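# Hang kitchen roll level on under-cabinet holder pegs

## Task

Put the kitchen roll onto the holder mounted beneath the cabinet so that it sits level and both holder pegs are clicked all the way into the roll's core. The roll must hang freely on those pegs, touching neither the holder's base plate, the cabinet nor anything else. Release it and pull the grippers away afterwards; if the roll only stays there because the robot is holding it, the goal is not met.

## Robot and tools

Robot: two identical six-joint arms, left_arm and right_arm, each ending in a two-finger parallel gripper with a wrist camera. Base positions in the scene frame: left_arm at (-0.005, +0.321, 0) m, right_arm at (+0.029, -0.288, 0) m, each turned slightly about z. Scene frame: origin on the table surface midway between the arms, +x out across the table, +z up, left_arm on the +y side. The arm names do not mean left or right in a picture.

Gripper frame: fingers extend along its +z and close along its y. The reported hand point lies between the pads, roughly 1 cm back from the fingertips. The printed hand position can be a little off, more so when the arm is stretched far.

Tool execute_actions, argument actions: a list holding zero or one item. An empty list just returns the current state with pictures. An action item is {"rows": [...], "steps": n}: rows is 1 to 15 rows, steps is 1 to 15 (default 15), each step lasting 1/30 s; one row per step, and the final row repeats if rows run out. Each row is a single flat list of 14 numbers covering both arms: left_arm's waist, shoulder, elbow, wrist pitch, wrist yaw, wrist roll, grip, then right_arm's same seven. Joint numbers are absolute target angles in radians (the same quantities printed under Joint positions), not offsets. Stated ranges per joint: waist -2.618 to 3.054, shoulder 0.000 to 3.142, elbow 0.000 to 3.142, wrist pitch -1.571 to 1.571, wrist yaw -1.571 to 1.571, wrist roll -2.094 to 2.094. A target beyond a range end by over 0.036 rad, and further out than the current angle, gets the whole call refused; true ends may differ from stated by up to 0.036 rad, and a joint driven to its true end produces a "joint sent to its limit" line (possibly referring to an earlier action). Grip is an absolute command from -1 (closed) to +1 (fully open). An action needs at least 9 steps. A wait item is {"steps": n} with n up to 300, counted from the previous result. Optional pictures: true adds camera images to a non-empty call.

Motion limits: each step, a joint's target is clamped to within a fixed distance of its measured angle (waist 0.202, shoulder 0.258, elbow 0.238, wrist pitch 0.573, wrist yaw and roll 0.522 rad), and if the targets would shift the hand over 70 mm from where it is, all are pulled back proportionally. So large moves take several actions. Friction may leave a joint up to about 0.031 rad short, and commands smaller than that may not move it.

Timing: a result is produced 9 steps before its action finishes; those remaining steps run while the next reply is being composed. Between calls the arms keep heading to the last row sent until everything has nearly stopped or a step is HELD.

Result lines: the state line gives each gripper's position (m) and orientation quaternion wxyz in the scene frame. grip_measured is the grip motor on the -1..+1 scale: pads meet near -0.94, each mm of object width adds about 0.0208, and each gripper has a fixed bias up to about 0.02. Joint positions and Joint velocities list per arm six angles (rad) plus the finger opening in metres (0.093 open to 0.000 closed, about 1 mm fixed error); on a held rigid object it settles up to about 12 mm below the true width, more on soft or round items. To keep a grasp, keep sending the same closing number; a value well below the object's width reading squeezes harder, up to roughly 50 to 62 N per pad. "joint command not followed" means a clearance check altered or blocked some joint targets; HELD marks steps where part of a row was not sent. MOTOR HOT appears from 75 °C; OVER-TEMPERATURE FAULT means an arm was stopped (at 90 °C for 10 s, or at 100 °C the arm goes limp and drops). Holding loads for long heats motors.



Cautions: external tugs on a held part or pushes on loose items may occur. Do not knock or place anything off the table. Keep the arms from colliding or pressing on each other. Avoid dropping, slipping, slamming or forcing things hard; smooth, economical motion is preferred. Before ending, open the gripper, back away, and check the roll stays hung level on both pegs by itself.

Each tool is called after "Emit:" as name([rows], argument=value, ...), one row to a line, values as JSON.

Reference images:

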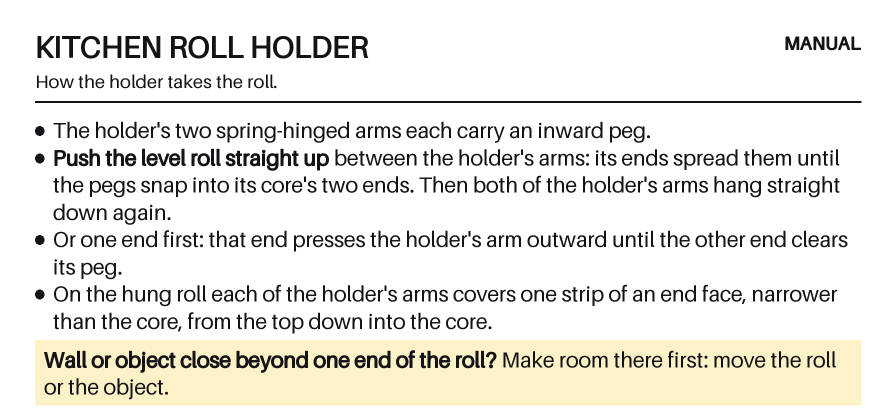

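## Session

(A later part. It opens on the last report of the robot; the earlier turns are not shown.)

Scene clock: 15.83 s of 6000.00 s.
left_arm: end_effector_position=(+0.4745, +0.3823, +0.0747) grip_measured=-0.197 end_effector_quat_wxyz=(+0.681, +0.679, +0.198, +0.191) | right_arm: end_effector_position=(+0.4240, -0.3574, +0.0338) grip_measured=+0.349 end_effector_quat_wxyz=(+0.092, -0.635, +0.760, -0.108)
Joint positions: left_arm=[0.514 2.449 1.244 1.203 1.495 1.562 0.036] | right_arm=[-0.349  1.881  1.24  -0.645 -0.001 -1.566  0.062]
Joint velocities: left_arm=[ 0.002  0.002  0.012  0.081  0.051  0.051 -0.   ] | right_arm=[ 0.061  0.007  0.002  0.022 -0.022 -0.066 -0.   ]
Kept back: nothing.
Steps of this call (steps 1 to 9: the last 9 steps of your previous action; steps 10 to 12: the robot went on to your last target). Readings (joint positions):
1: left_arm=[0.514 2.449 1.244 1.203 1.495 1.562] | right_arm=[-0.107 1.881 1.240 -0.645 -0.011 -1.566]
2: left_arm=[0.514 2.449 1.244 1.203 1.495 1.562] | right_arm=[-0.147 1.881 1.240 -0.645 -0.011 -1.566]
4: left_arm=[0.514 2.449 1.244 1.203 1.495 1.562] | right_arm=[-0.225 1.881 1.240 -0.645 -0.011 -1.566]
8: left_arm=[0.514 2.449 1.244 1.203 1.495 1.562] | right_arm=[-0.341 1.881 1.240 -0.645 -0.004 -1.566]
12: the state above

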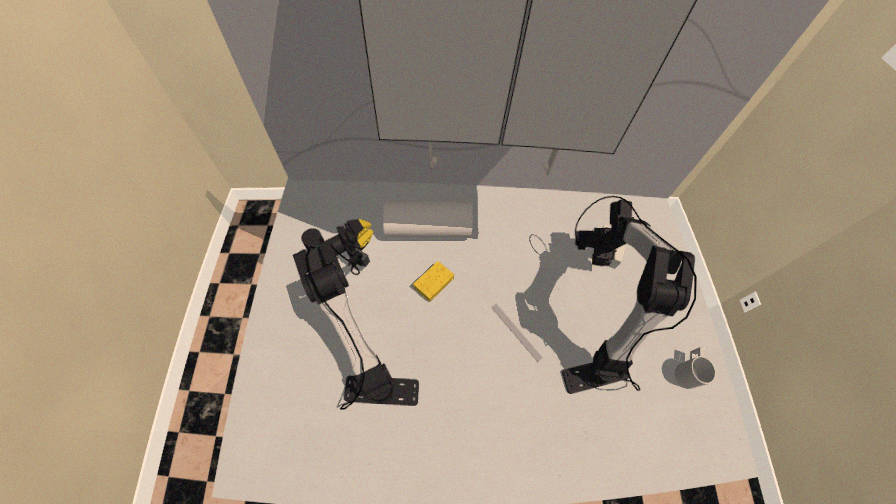

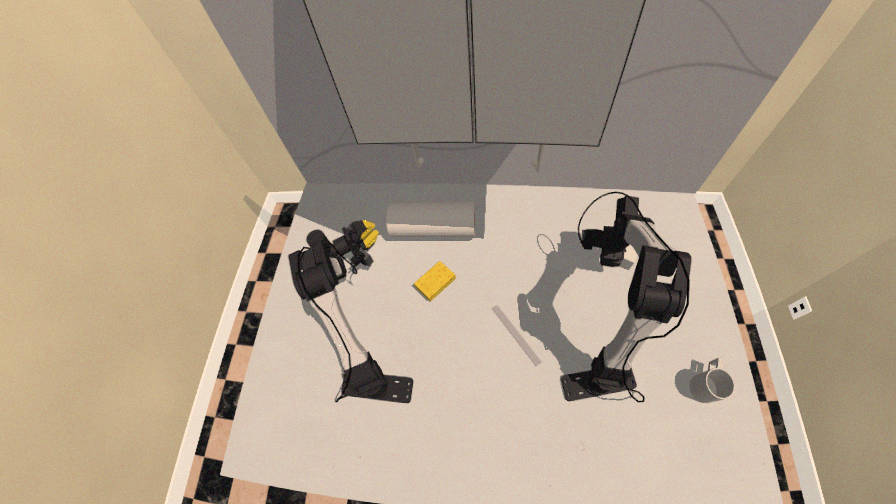

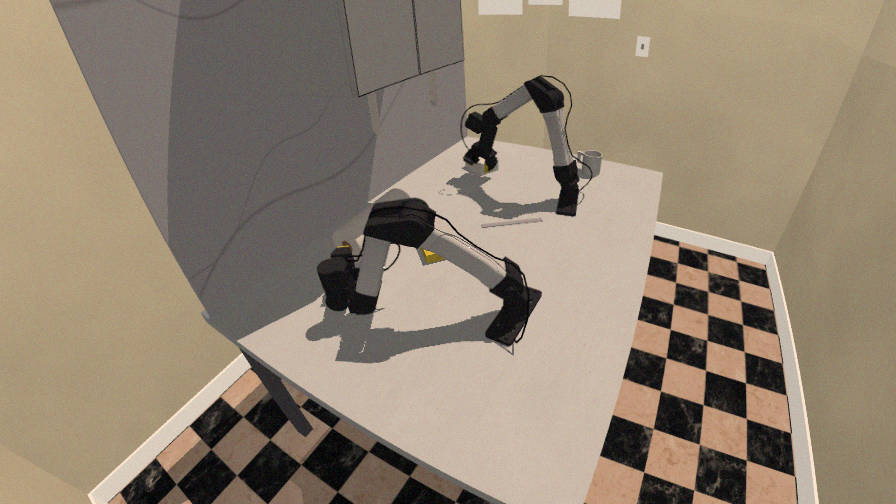

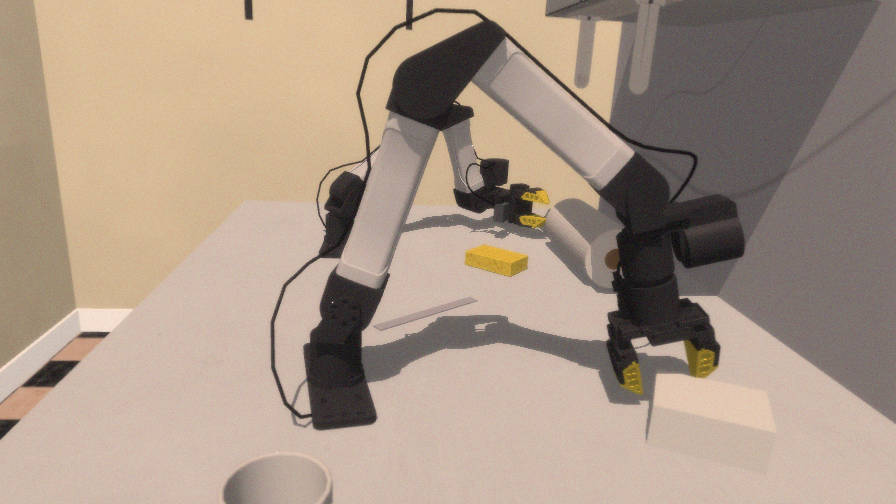

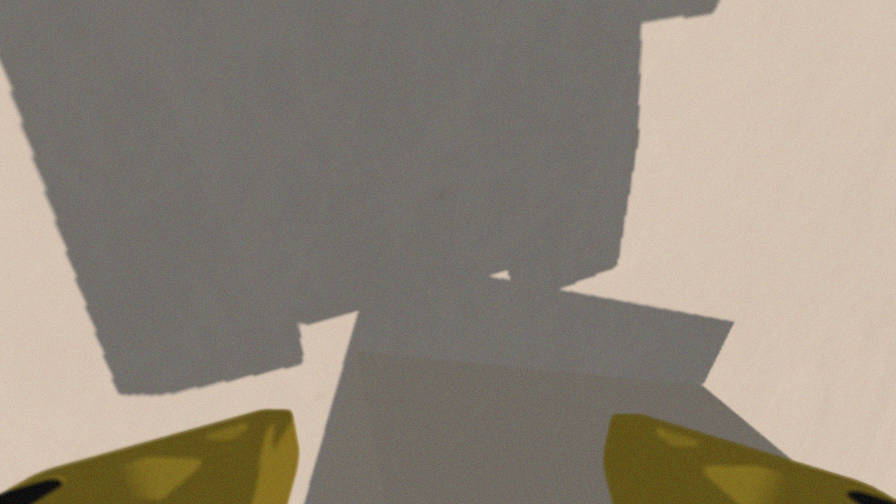

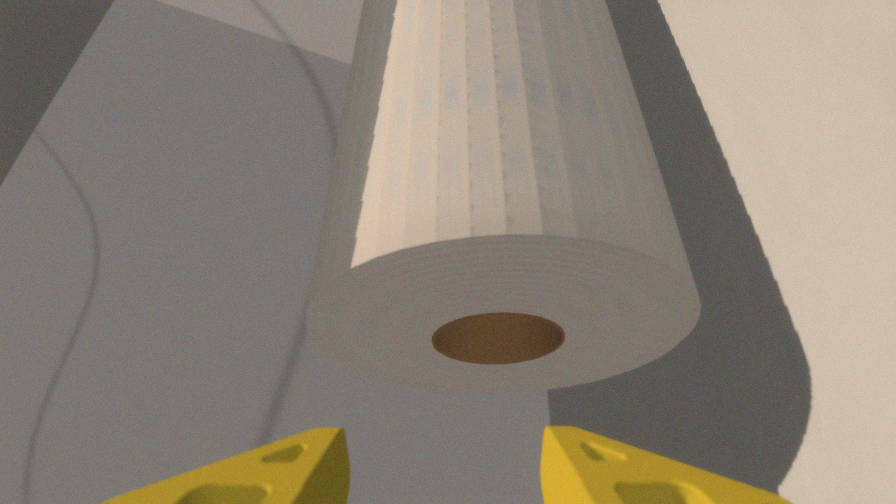

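Emit:
execute_actions([
  {"rows":[[0.5,2.5,1.31,1.21,1.5,1.57,-0.2,-0.05,1.8,0.9,0.7,-0.9,-1.57,-0.2]]},
])

Emit:
execute_actions([
  {"steps":20},
])

Emit:
execute_actions([
  {"rows":[[0.5,2.5,1.31,1.21,1.5,1.57,-0.2,0.1,2.3,1.08,1.25,-0.79,-1.57,-0.2]]},
])

Emit:
execute_actions([
  {"rows":[[0.5,2.5,1.31,1.21,1.5,1.57,-0.2,0.18,2.41,1.105,1.33,-0.79,-1.57,-0.2]]},
])

Emit:
execute_actions([
  {"steps":20},
], pictures=true)

Scene clock: 17.00 s of 6000.00 s.
left_arm: end_effector_position=(+0.4808, +0.3819, +0.0652) grip_measured=-0.197 end_effector_quat_wxyz=(+0.682, +0.680, +0.194, +0.188) | right_arm: end_effector_position=(+0.4443, -0.2353, +0.0283) grip_measured=-0.197 end_effector_quat_wxyz=(+0.280, -0.704, +0.650, -0.067)
Joint positions: left_arm=[0.507 2.494 1.287 1.205 1.498 1.562 0.036] | right_arm=[-0.172  1.836  1.033 -0.265 -0.311 -1.566  0.036]
Joint velocities: left_arm=[-0.027  0.105  0.002 -0.022 -0.022 -0.022 -0.   ] | right_arm=[ 1.121 -0.027 -0.93   1.956 -1.839 -0.007  0.   ]
Steps of this call (steps 1 to 29: the robot went on to your last target; steps 30 to 35: the first 6 steps of this action). Readings (joint positions):
30: left_arm=[0.514 2.455 1.252 1.205 1.498 1.562] | right_arm=[-0.339 1.874 1.217 -0.596 -0.036 -1.566]
31: left_arm=[0.512 2.466 1.269 1.205 1.499 1.562] | right_arm=[-0.320 1.861 1.180 -0.526 -0.086 -1.566]
33: left_arm=[0.509 2.484 1.286 1.205 1.498 1.562] | right_arm=[-0.252 1.842 1.102 -0.395 -0.193 -1.566]
35: the state above

Scene clock: 17.67 s of 6000.00 s.
left_arm: end_effector_position=(+0.4806, +0.3813, +0.0634) grip_measured=-0.197 end_effector_quat_wxyz=(+0.682, +0.680, +0.195, +0.186) | right_arm: end_effector_position=(+0.4677, -0.0986, +0.1816) grip_measured=-0.198 end_effector_quat_wxyz=(+0.648, -0.705, +0.260, -0.124)
Joint positions: left_arm=[0.506 2.498 1.287 1.205 1.498 1.562 0.036] | right_arm=[-0.044  1.806  0.92   0.68  -0.886 -1.566  0.036]
Joint velocities: left_arm=[ 0.002  0.007 -0.012 -0.037  0.051  0.022  0.002] | right_arm=[-0.012  0.002 -0.002  0.183 -0.125 -0.007 -0.   ]
Kept back: nothing.
Steps of this call (steps 1 to 9: the last 9 steps of your previous action; steps 10 to 20: the robot went on to your last target). Readings (joint positions):
1: left_arm=[0.507 2.496 1.287 1.205 1.498 1.562] | right_arm=[-0.136 1.836 1.002 -0.192 -0.380 -1.566]
2: left_arm=[0.506 2.498 1.287 1.205 1.498 1.562] | right_arm=[-0.104 1.836 0.975 -0.116 -0.455 -1.566]
4: left_arm=[0.506 2.498 1.287 1.205 1.498 1.562] | right_arm=[-0.061 1.836 0.937 0.048 -0.590 -1.566]
8: left_arm=[0.506 2.498 1.287 1.205 1.498 1.562] | right_arm=[-0.044 1.831 0.920 0.381 -0.759 -1.566]
20: the state above

Scene clock: 17.87 s of 6000.00 s.
left_arm: end_effector_position=(+0.4806, +0.3813, +0.0634) grip_measured=-0.197 end_effector_quat_wxyz=(+0.682, +0.680, +0.195, +0.186) | right_arm: end_effector_position=(+0.5037, -0.0258, +0.1434) grip_measured=-0.198 end_effector_quat_wxyz=(+0.692, -0.682, +0.160, -0.174)
Joint positions: left_arm=[0.506 2.498 1.287 1.205 1.498 1.562 0.036] | right_arm=[ 0.101  2.191  1.097  1.121 -0.817 -1.566  0.036]
Joint velocities: left_arm=[-0.007  0.002 -0.007  0.037 -0.007 -0.007 -0.001] | right_arm=[ 0.369  1.692  0.007  0.711  0.022 -0.051  0.001]
Steps of this call (steps 1 to 6: the first 6 steps of this action). Readings (joint positions):
1: left_arm=[0.506 2.498 1.287 1.205 1.498 1.562] | right_arm=[-0.031 1.841 0.937 0.759 -0.880 -1.566]
2: left_arm=[0.506 2.498 1.287 1.205 1.498 1.562] | right_arm=[-0.003 1.912 0.992 0.869 -0.861 -1.566]
4: left_arm=[0.506 2.498 1.287 1.205 1.498 1.562] | right_arm=[0.061 2.065 1.082 1.036 -0.830 -1.566]
6: the state above

Scene clock: 18.37 s of 6000.00 s.
left_arm: end_effector_position=(+0.4806, +0.3813, +0.0634) grip_measured=-0.197 end_effector_quat_wxyz=(+0.682, +0.680, +0.195, +0.186) | right_arm: end_effector_position=(+0.4842, +0.0074, +0.0739) grip_measured=-0.198 end_effector_quat_wxyz=(+0.692, -0.691, +0.151, -0.148)
Joint positions: left_arm=[0.506 2.498 1.287 1.205 1.498 1.562 0.036] | right_arm=[ 0.177  2.391  1.094  1.297 -0.792 -1.566  0.036]
Joint velocities: left_arm=[-0.017 -0.007 -0.007  0.022  0.022 -0.022 -0.   ] | right_arm=[ 0.237  0.247 -0.012  0.022  0.051 -0.022 -0.001]
Steps of this call (steps 1 to 9: the last 9 steps of your previous action; steps 10 to 15: the first 6 steps of this action). Readings (joint positions):
10: left_arm=[0.506 2.498 1.287 1.205 1.498 1.562] | right_arm=[0.113 2.322 1.080 1.234 -0.798 -1.566]
11: left_arm=[0.506 2.498 1.287 1.205 1.498 1.562] | right_arm=[0.123 2.338 1.089 1.263 -0.794 -1.566]
13: left_arm=[0.506 2.498 1.287 1.205 1.498 1.562] | right_arm=[0.153 2.368 1.094 1.291 -0.792 -1.566]
15: the state above

Scene clock: 19.03 s of 6000.00 s.
left_arm: end_effector_position=(+0.4806, +0.3813, +0.0634) grip_measured=-0.197 end_effector_quat_wxyz=(+0.682, +0.680, +0.195, +0.186) | right_arm: end_effector_position=(+0.4813, +0.0111, +0.0742) grip_measured=-0.198 end_effector_quat_wxyz=(+0.696, -0.688, +0.143, -0.150)
Joint positions: left_arm=[0.506 2.498 1.287 1.205 1.498 1.562 0.036] | right_arm=[ 0.186  2.401  1.094  1.324 -0.792 -1.566  0.036]
Joint velocities: left_arm=[-0.012 -0.012 -0.002 -0.007  0.066 -0.037 -0.001] | right_arm=[-0.017  0.002 -0.017  0.007 -0.051  0.066  0.001]
Kept back: nothing.
Steps of this call (steps 1 to 9: the last 9 steps of your previous action; steps 10 to 20: the robot went on to your last target). Readings (joint positions):
1: left_arm=[0.506 2.498 1.287 1.205 1.498 1.562] | right_arm=[0.184 2.397 1.094 1.299 -0.792 -1.566]
2: left_arm=[0.506 2.498 1.287 1.205 1.498 1.562] | right_arm=[0.187 2.401 1.094 1.300 -0.792 -1.566]
4: left_arm=[0.506 2.498 1.287 1.205 1.498 1.562] | right_arm=[0.186 2.401 1.094 1.306 -0.792 -1.566]
8: left_arm=[0.506 2.498 1.287 1.205 1.498 1.562] | right_arm=[0.186 2.401 1.094 1.318 -0.792 -1.566]
20: the state above

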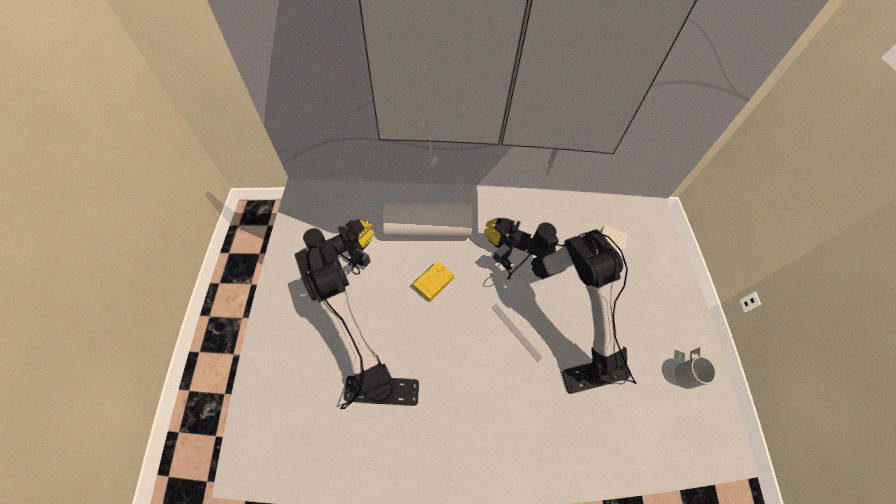

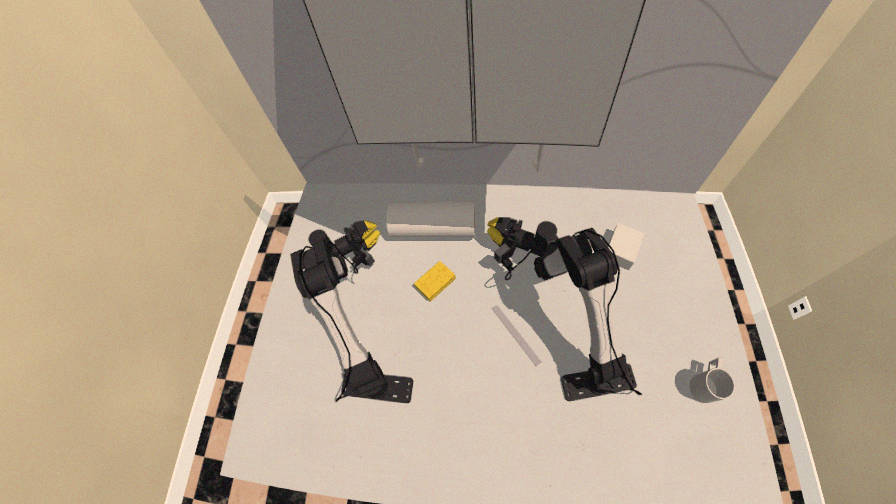

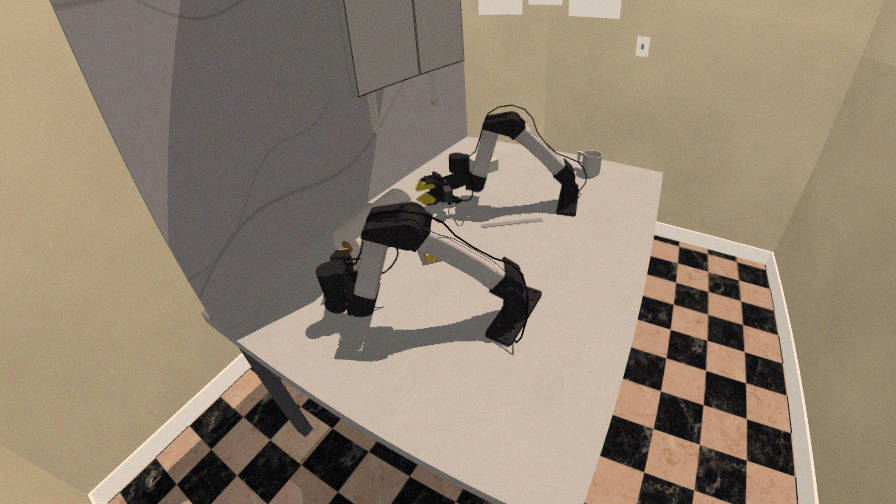

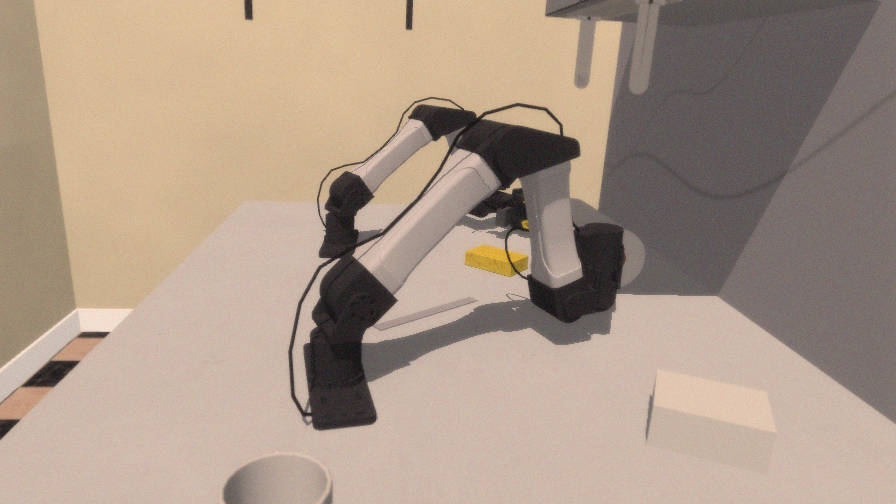

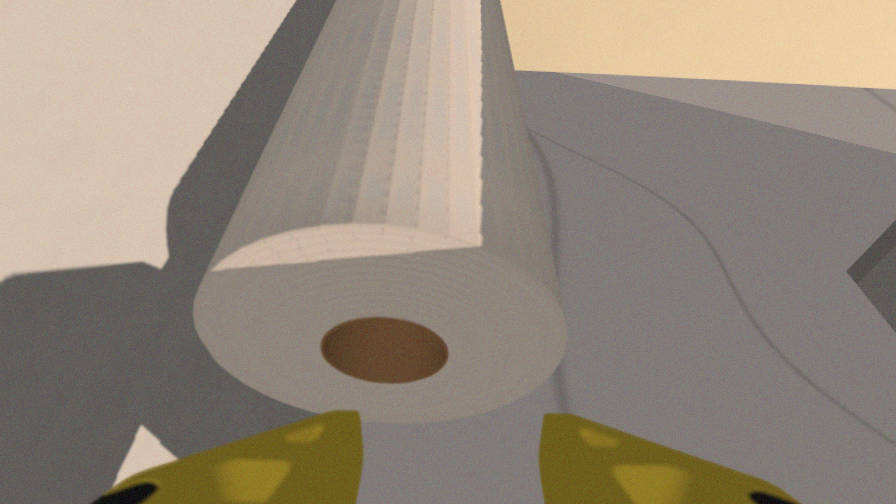

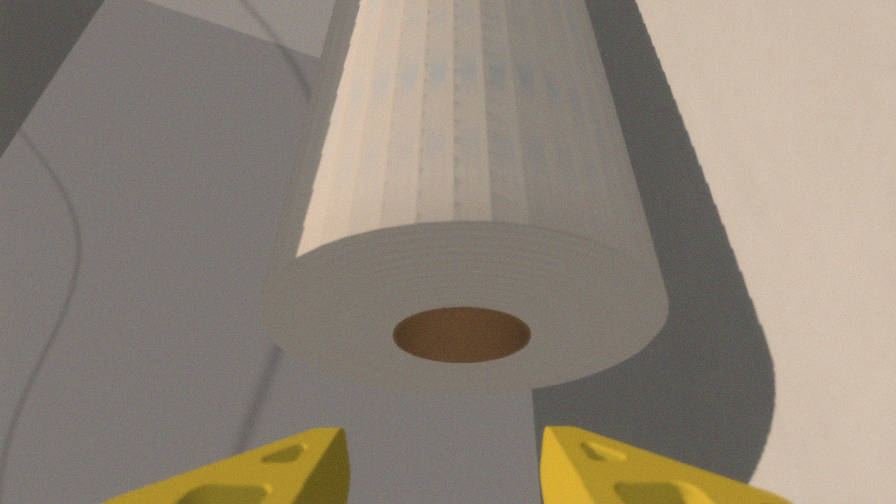

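Emit:
execute_actions([
  {"rows":[[0.48,2.5,1.29,1.21,1.5,1.57,-0.2,0.21,2.45,1.13,1.3,-0.76,-1.57,-0.2],[0.48,2.5,1.29,1.21,1.5,1.57,-0.2,0.21,2.45,1.13,1.3,-0.76,-1.57,-0.2],[0.46,2.5,1.29,1.21,1.5,1.57,-0.2,0.235,2.46,1.15,1.3,-0.73,-1.57,-0.2],[0.46,2.5,1.29,1.21,1.5,1.57,-0.2,0.235,2.46,1.15,1.3,-0.73,-1.57,-0.2],[0.45,2.5,1.29,1.21,1.5,1.57,-0.2,0.255,2.465,1.168,1.295,-0.71,-1.57,-0.2]]},
])

Emit:
execute_actions([
  {"steps":15},
], pictures=true)

Emit:
zoom_image(camera="cam_head_left", region=[330,180,530,280])

Scene clock: 20.00 s of 6000.00 s.
left_arm: end_effector_position=(+0.4825, +0.3633, +0.0634) grip_measured=-0.197 end_effector_quat_wxyz=(+0.685, +0.683, +0.183, +0.173) | right_arm: end_effector_position=(+0.4827, +0.0286, +0.0636) grip_measured=-0.198 end_effector_quat_wxyz=(+0.693, -0.690, +0.148, -0.148)
Joint positions: left_arm=[0.469 2.498 1.287 1.205 1.498 1.562 0.036] | right_arm=[ 0.226  2.443  1.135  1.314 -0.747 -1.566  0.036]
Joint velocities: left_arm=[-0.261 -0.017 -0.007  0.051 -0.022  0.007 -0.001] | right_arm=[ 0.335  0.149  0.168 -0.198  0.271  0.037  0.001]
Steps of this call (steps 1 to 15: the robot went on to your last target; steps 16 to 23: nothing new was sent; steps 24 to 29: the first 6 steps of this action). Readings (joint positions):
24: left_arm=[0.505 2.498 1.287 1.205 1.498 1.562] | right_arm=[0.187 2.404 1.097 1.325 -0.789 -1.566]
25: left_arm=[0.502 2.498 1.287 1.205 1.498 1.562] | right_arm=[0.190 2.411 1.103 1.324 -0.783 -1.566]
27: left_arm=[0.488 2.498 1.287 1.205 1.498 1.562] | right_arm=[0.203 2.428 1.120 1.321 -0.765 -1.566]
29: the state above

Scene clock: 20.50 s of 6000.00 s.
left_arm: end_effector_position=(+0.4833, +0.3526, +0.0634) grip_measured=-0.197 end_effector_quat_wxyz=(+0.687, +0.685, +0.175, +0.166) | right_arm: end_effector_position=(+0.4786, +0.0421, +0.0627) grip_measured=-0.198 end_effector_quat_wxyz=(+0.693, -0.690, +0.148, -0.147)
Joint positions: left_arm=[0.448 2.498 1.287 1.205 1.498 1.562 0.036] | right_arm=[ 0.258  2.449  1.146  1.307 -0.717 -1.566  0.036]
Joint velocities: left_arm=[-0.002 -0.007 -0.002 -0.037 -0.066 -0.007 -0.   ] | right_arm=[-0.002  0.012 -0.007  0.095  0.066  0.022  0.001]
Kept back: nothing.
Steps of this call (steps 1 to 9: the last 9 steps of your previous action; steps 10 to 15: the robot went on to your last target). Readings (joint positions):
1: left_arm=[0.461 2.498 1.287 1.205 1.498 1.562] | right_arm=[0.237 2.447 1.140 1.310 -0.741 -1.566]
2: left_arm=[0.454 2.498 1.287 1.205 1.498 1.562] | right_arm=[0.246 2.448 1.143 1.308 -0.736 -1.566]
4: left_arm=[0.448 2.498 1.287 1.205 1.498 1.562] | right_arm=[0.257 2.449 1.144 1.307 -0.731 -1.566]
8: left_arm=[0.448 2.498 1.287 1.205 1.498 1.562] | right_arm=[0.258 2.449 1.146 1.307 -0.722 -1.566]
15: the state above

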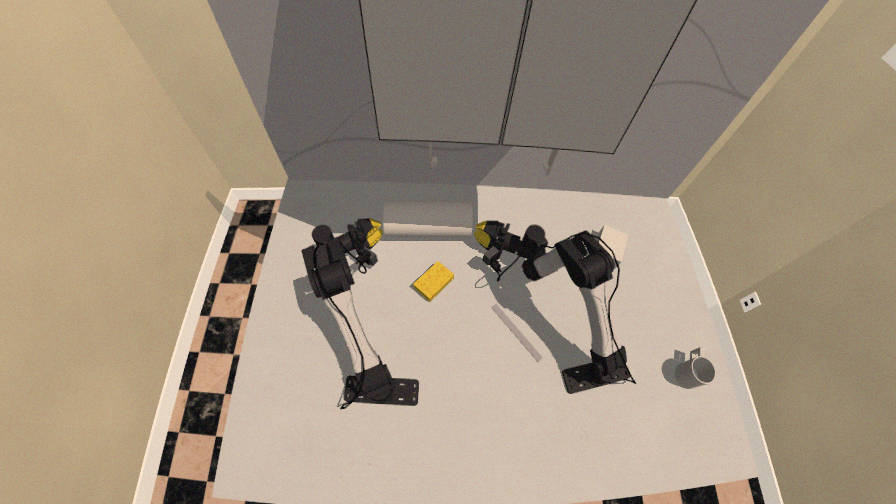

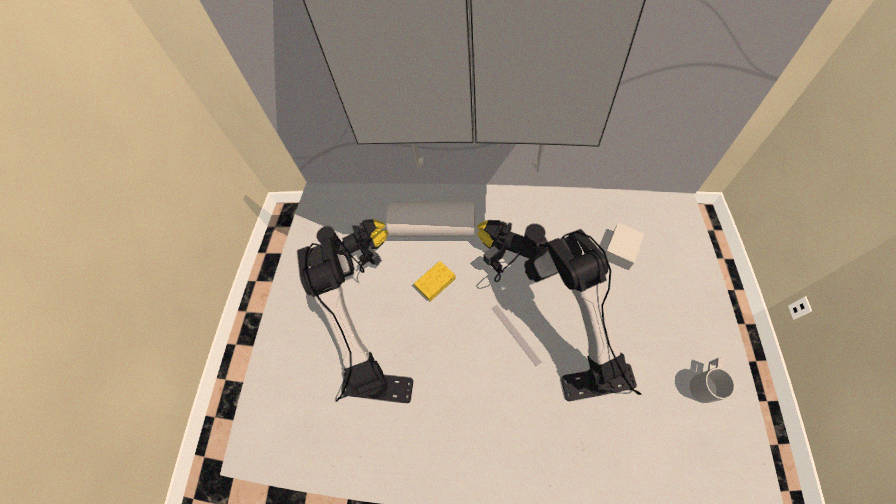

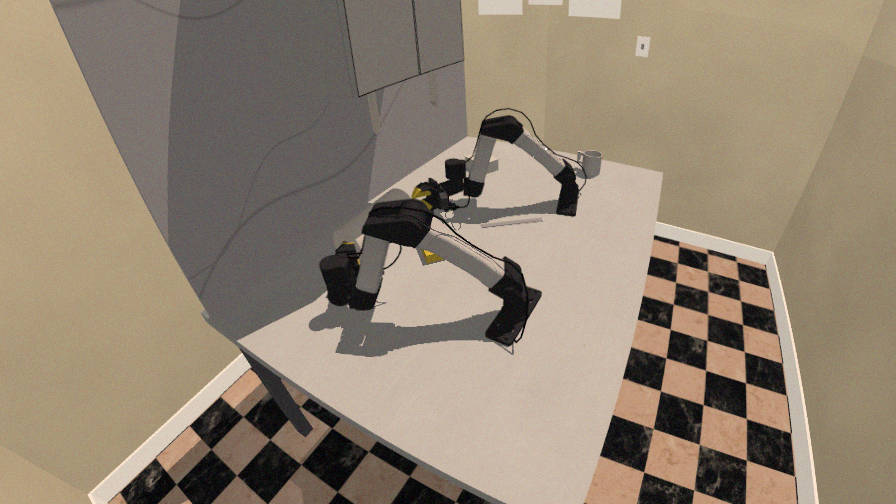

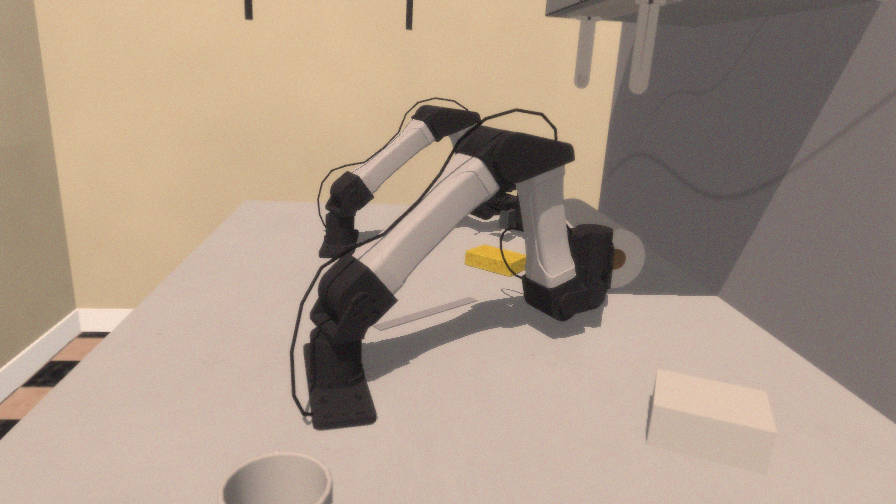

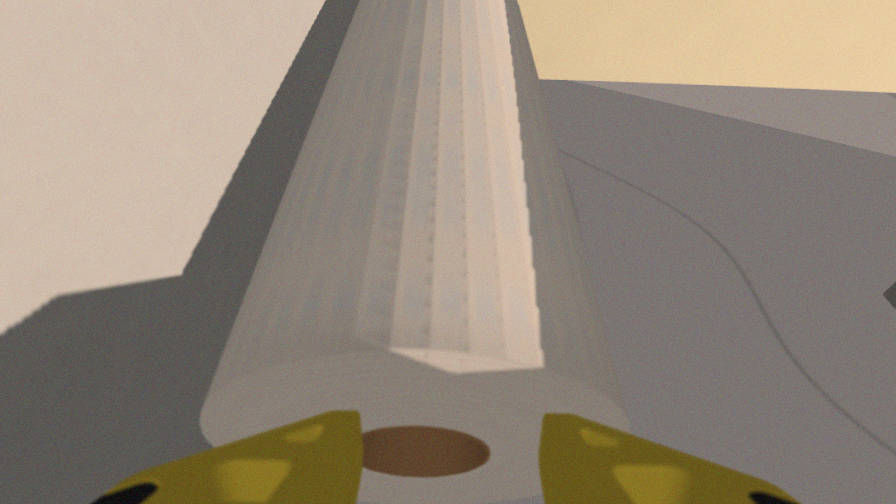

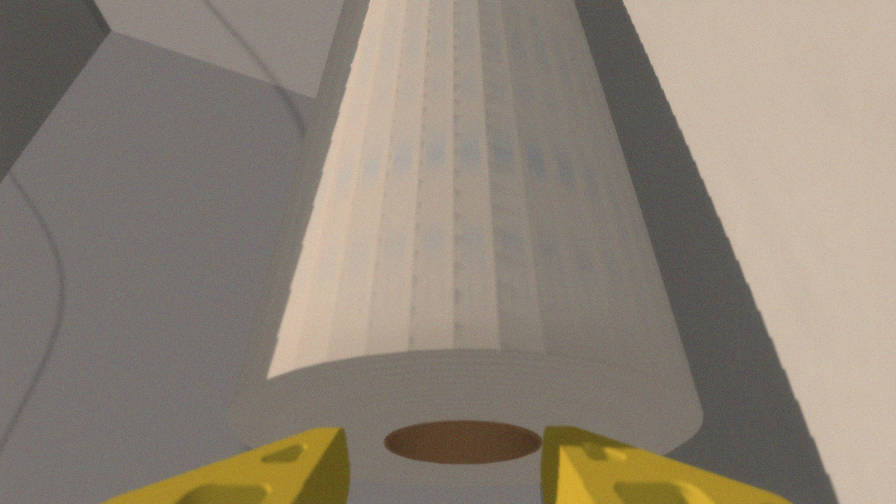

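Region (330, 180, 530, 280) of cam_head_left's 896x504 image, scaled by 2.520, with more detail than that image has.

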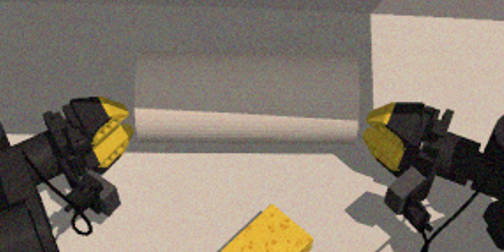

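Emit:
execute_actions([
  {"rows":[[0.44,2.5,1.29,1.21,1.5,1.57,-0.2,0.26,2.48,1.2,1.28,-0.71,-1.57,-0.2],[0.43,2.5,1.29,1.21,1.5,1.57,-0.2,0.27,2.48,1.2,1.28,-0.71,-1.57,-0.2],[0.42,2.5,1.29,1.21,1.5,1.57,-0.2,0.28,2.48,1.2,1.28,-0.71,-1.57,-0.2],[0.41,2.5,1.29,1.21,1.51,1.57,-0.2,0.29,2.48,1.2,1.28,-0.71,-1.57,-0.2],[0.4,2.5,1.29,1.21,1.52,1.57,-0.2,0.3,2.48,1.21,1.28,-0.72,-1.57,-0.2],[0.39,2.5,1.29,1.21,1.53,1.57,-0.2,0.31,2.48,1.21,1.28,-0.73,-1.57,-0.2],[0.38,2.5,1.29,1.21,1.54,1.57,-0.2,0.32,2.48,1.21,1.28,-0.74,-1.57,-0.2],[0.37,2.5,1.29,1.21,1.55,1.57,-0.2,0.33,2.48,1.22,1.28,-0.75,-1.57,-0.2],[0.36,2.5,1.29,1.21,1.56,1.57,-0.2,0.34,2.48,1.22,1.28,-0.76,-1.57,-0.2],[0.35,2.5,1.29,1.21,1.56,1.57,-0.2,0.35,2.48,1.22,1.28,-0.76,-1.57,-0.2]]},
])

Emit:
execute_actions([
  {"steps":20},
], pictures=true)

Scene clock: 21.37 s of 6000.00 s.
left_arm: end_effector_position=(+0.4832, +0.3407, +0.0634) grip_measured=-0.197 end_effector_quat_wxyz=(+0.690, +0.688, +0.166, +0.156) | right_arm: end_effector_position=(+0.4803, +0.0525, +0.0664) grip_measured=-0.198 end_effector_quat_wxyz=(+0.697, -0.688, +0.139, -0.146)
Joint positions: left_arm=[0.424 2.498 1.287 1.205 1.503 1.562 0.036] | right_arm=[ 0.275  2.46   1.183  1.295 -0.714 -1.566  0.036]
Joint velocities: left_arm=[-0.237 -0.007 -0.007  0.037  0.007 -0.007 -0.001] | right_arm=[ 0.247  0.002  0.081 -0.095  0.125 -0.095  0.   ]
Steps of this call (steps 1 to 15: the robot went on to your last target; steps 16 to 20: nothing new was sent; steps 21 to 26: the first 6 steps of this action). Readings (joint positions):
21: left_arm=[0.448 2.498 1.287 1.205 1.498 1.562] | right_arm=[0.258 2.450 1.151 1.305 -0.717 -1.566]
22: left_arm=[0.447 2.498 1.287 1.205 1.498 1.562] | right_arm=[0.258 2.455 1.161 1.302 -0.716 -1.566]
24: left_arm=[0.440 2.498 1.287 1.205 1.499 1.562] | right_arm=[0.262 2.459 1.175 1.298 -0.714 -1.566]
26: the state above

Scene clock: 22.03 s of 6000.00 s.
left_arm: end_effector_position=(+0.4865, +0.3391, +0.0634) grip_measured=-0.197 end_effector_quat_wxyz=(+0.688, +0.687, +0.170, +0.162) | right_arm: end_effector_position=(+0.4785, +0.0559, +0.0665) grip_measured=-0.198 end_effector_quat_wxyz=(+0.697, -0.688, +0.138, -0.146)
Joint positions: left_arm=[0.417 2.498 1.287 1.205 1.482 1.564 0.036] | right_arm=[ 0.283  2.46   1.183  1.295 -0.707 -1.567  0.036]
Joint velocities: left_arm=[ 0.002 -0.002 -0.042  0.051 -0.022 -0.125 -0.001] | right_arm=[-0.002 -0.007  0.002 -0.007 -0.007  0.007  0.001]
Kept back: nothing.
Steps of this call (steps 1 to 9: the last 9 steps of your previous action; steps 10 to 20: the robot went on to your last target). Readings (joint positions):
1: left_arm=[0.419 2.498 1.287 1.205 1.495 1.562] | right_arm=[0.279 2.460 1.183 1.295 -0.709 -1.566]
2: left_arm=[0.419 2.498 1.287 1.205 1.492 1.563] | right_arm=[0.279 2.460 1.183 1.295 -0.709 -1.566]
4: left_arm=[0.417 2.498 1.287 1.205 1.491 1.563] | right_arm=[0.281 2.460 1.183 1.295 -0.709 -1.566]
8: left_arm=[0.417 2.498 1.287 1.205 1.485 1.564] | right_arm=[0.283 2.460 1.183 1.295 -0.707 -1.567]
20: the state above

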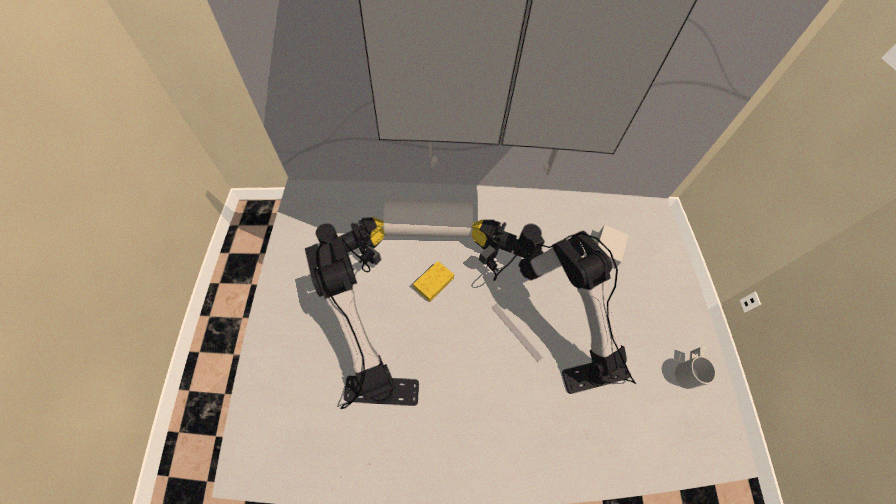

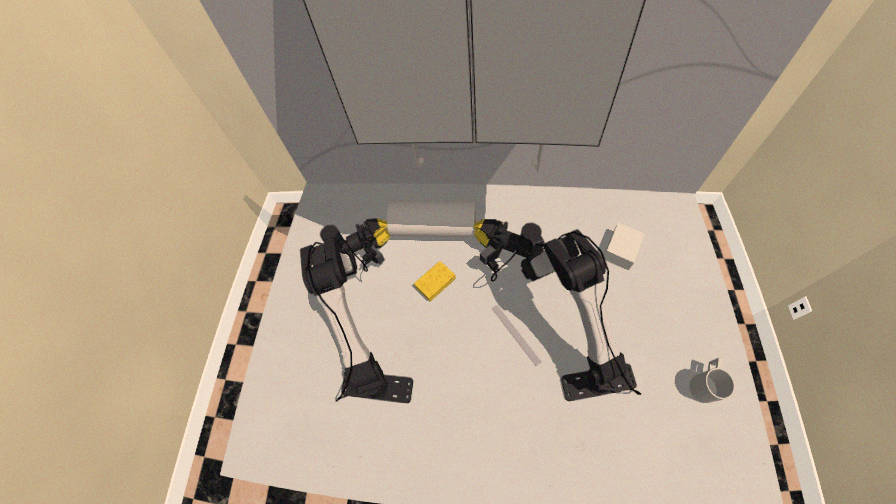

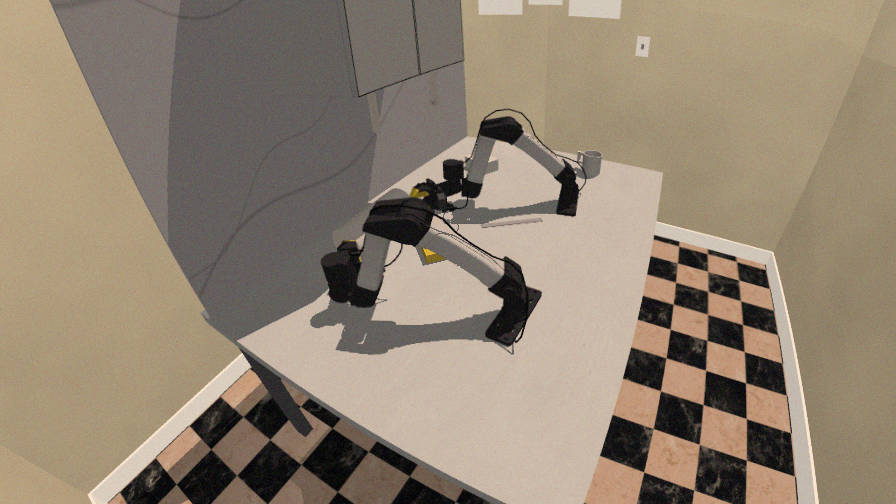

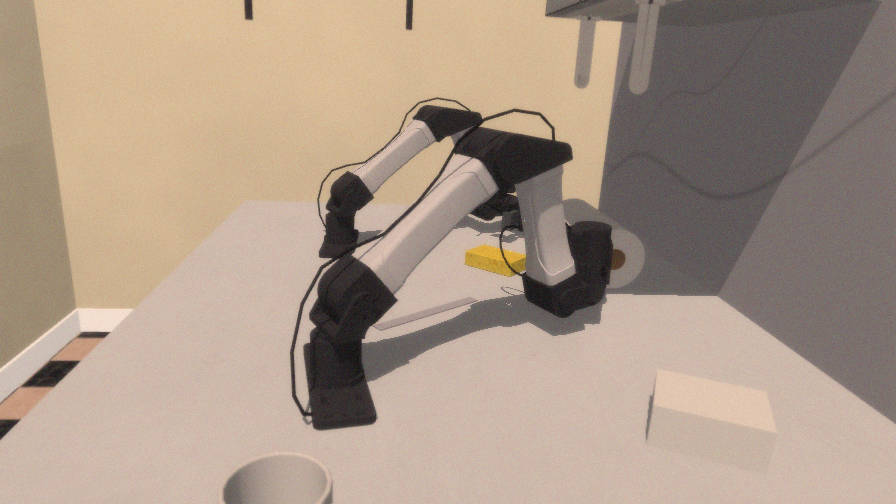

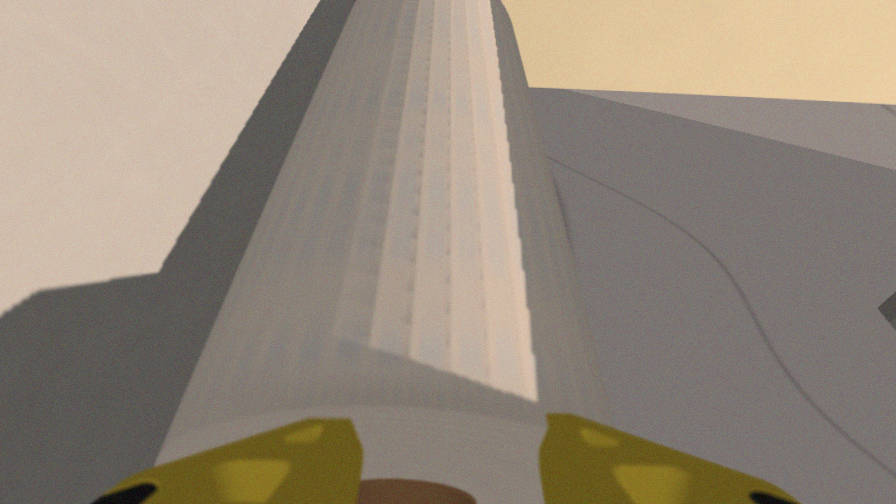

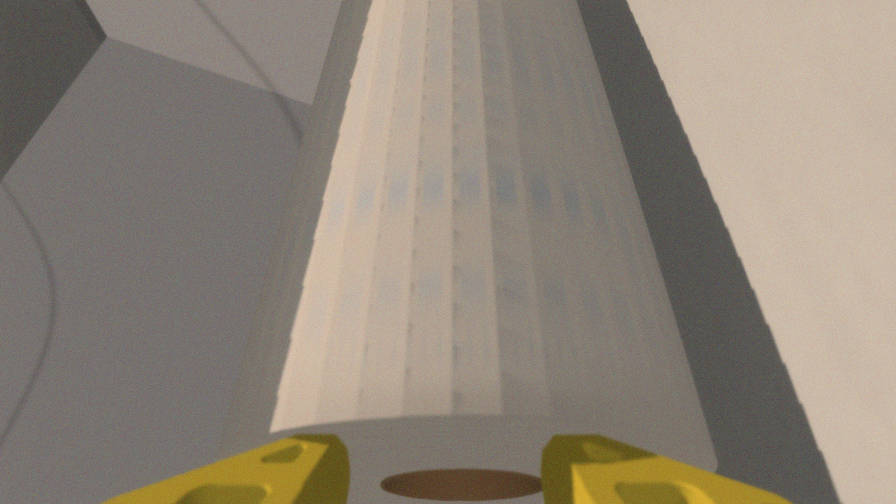

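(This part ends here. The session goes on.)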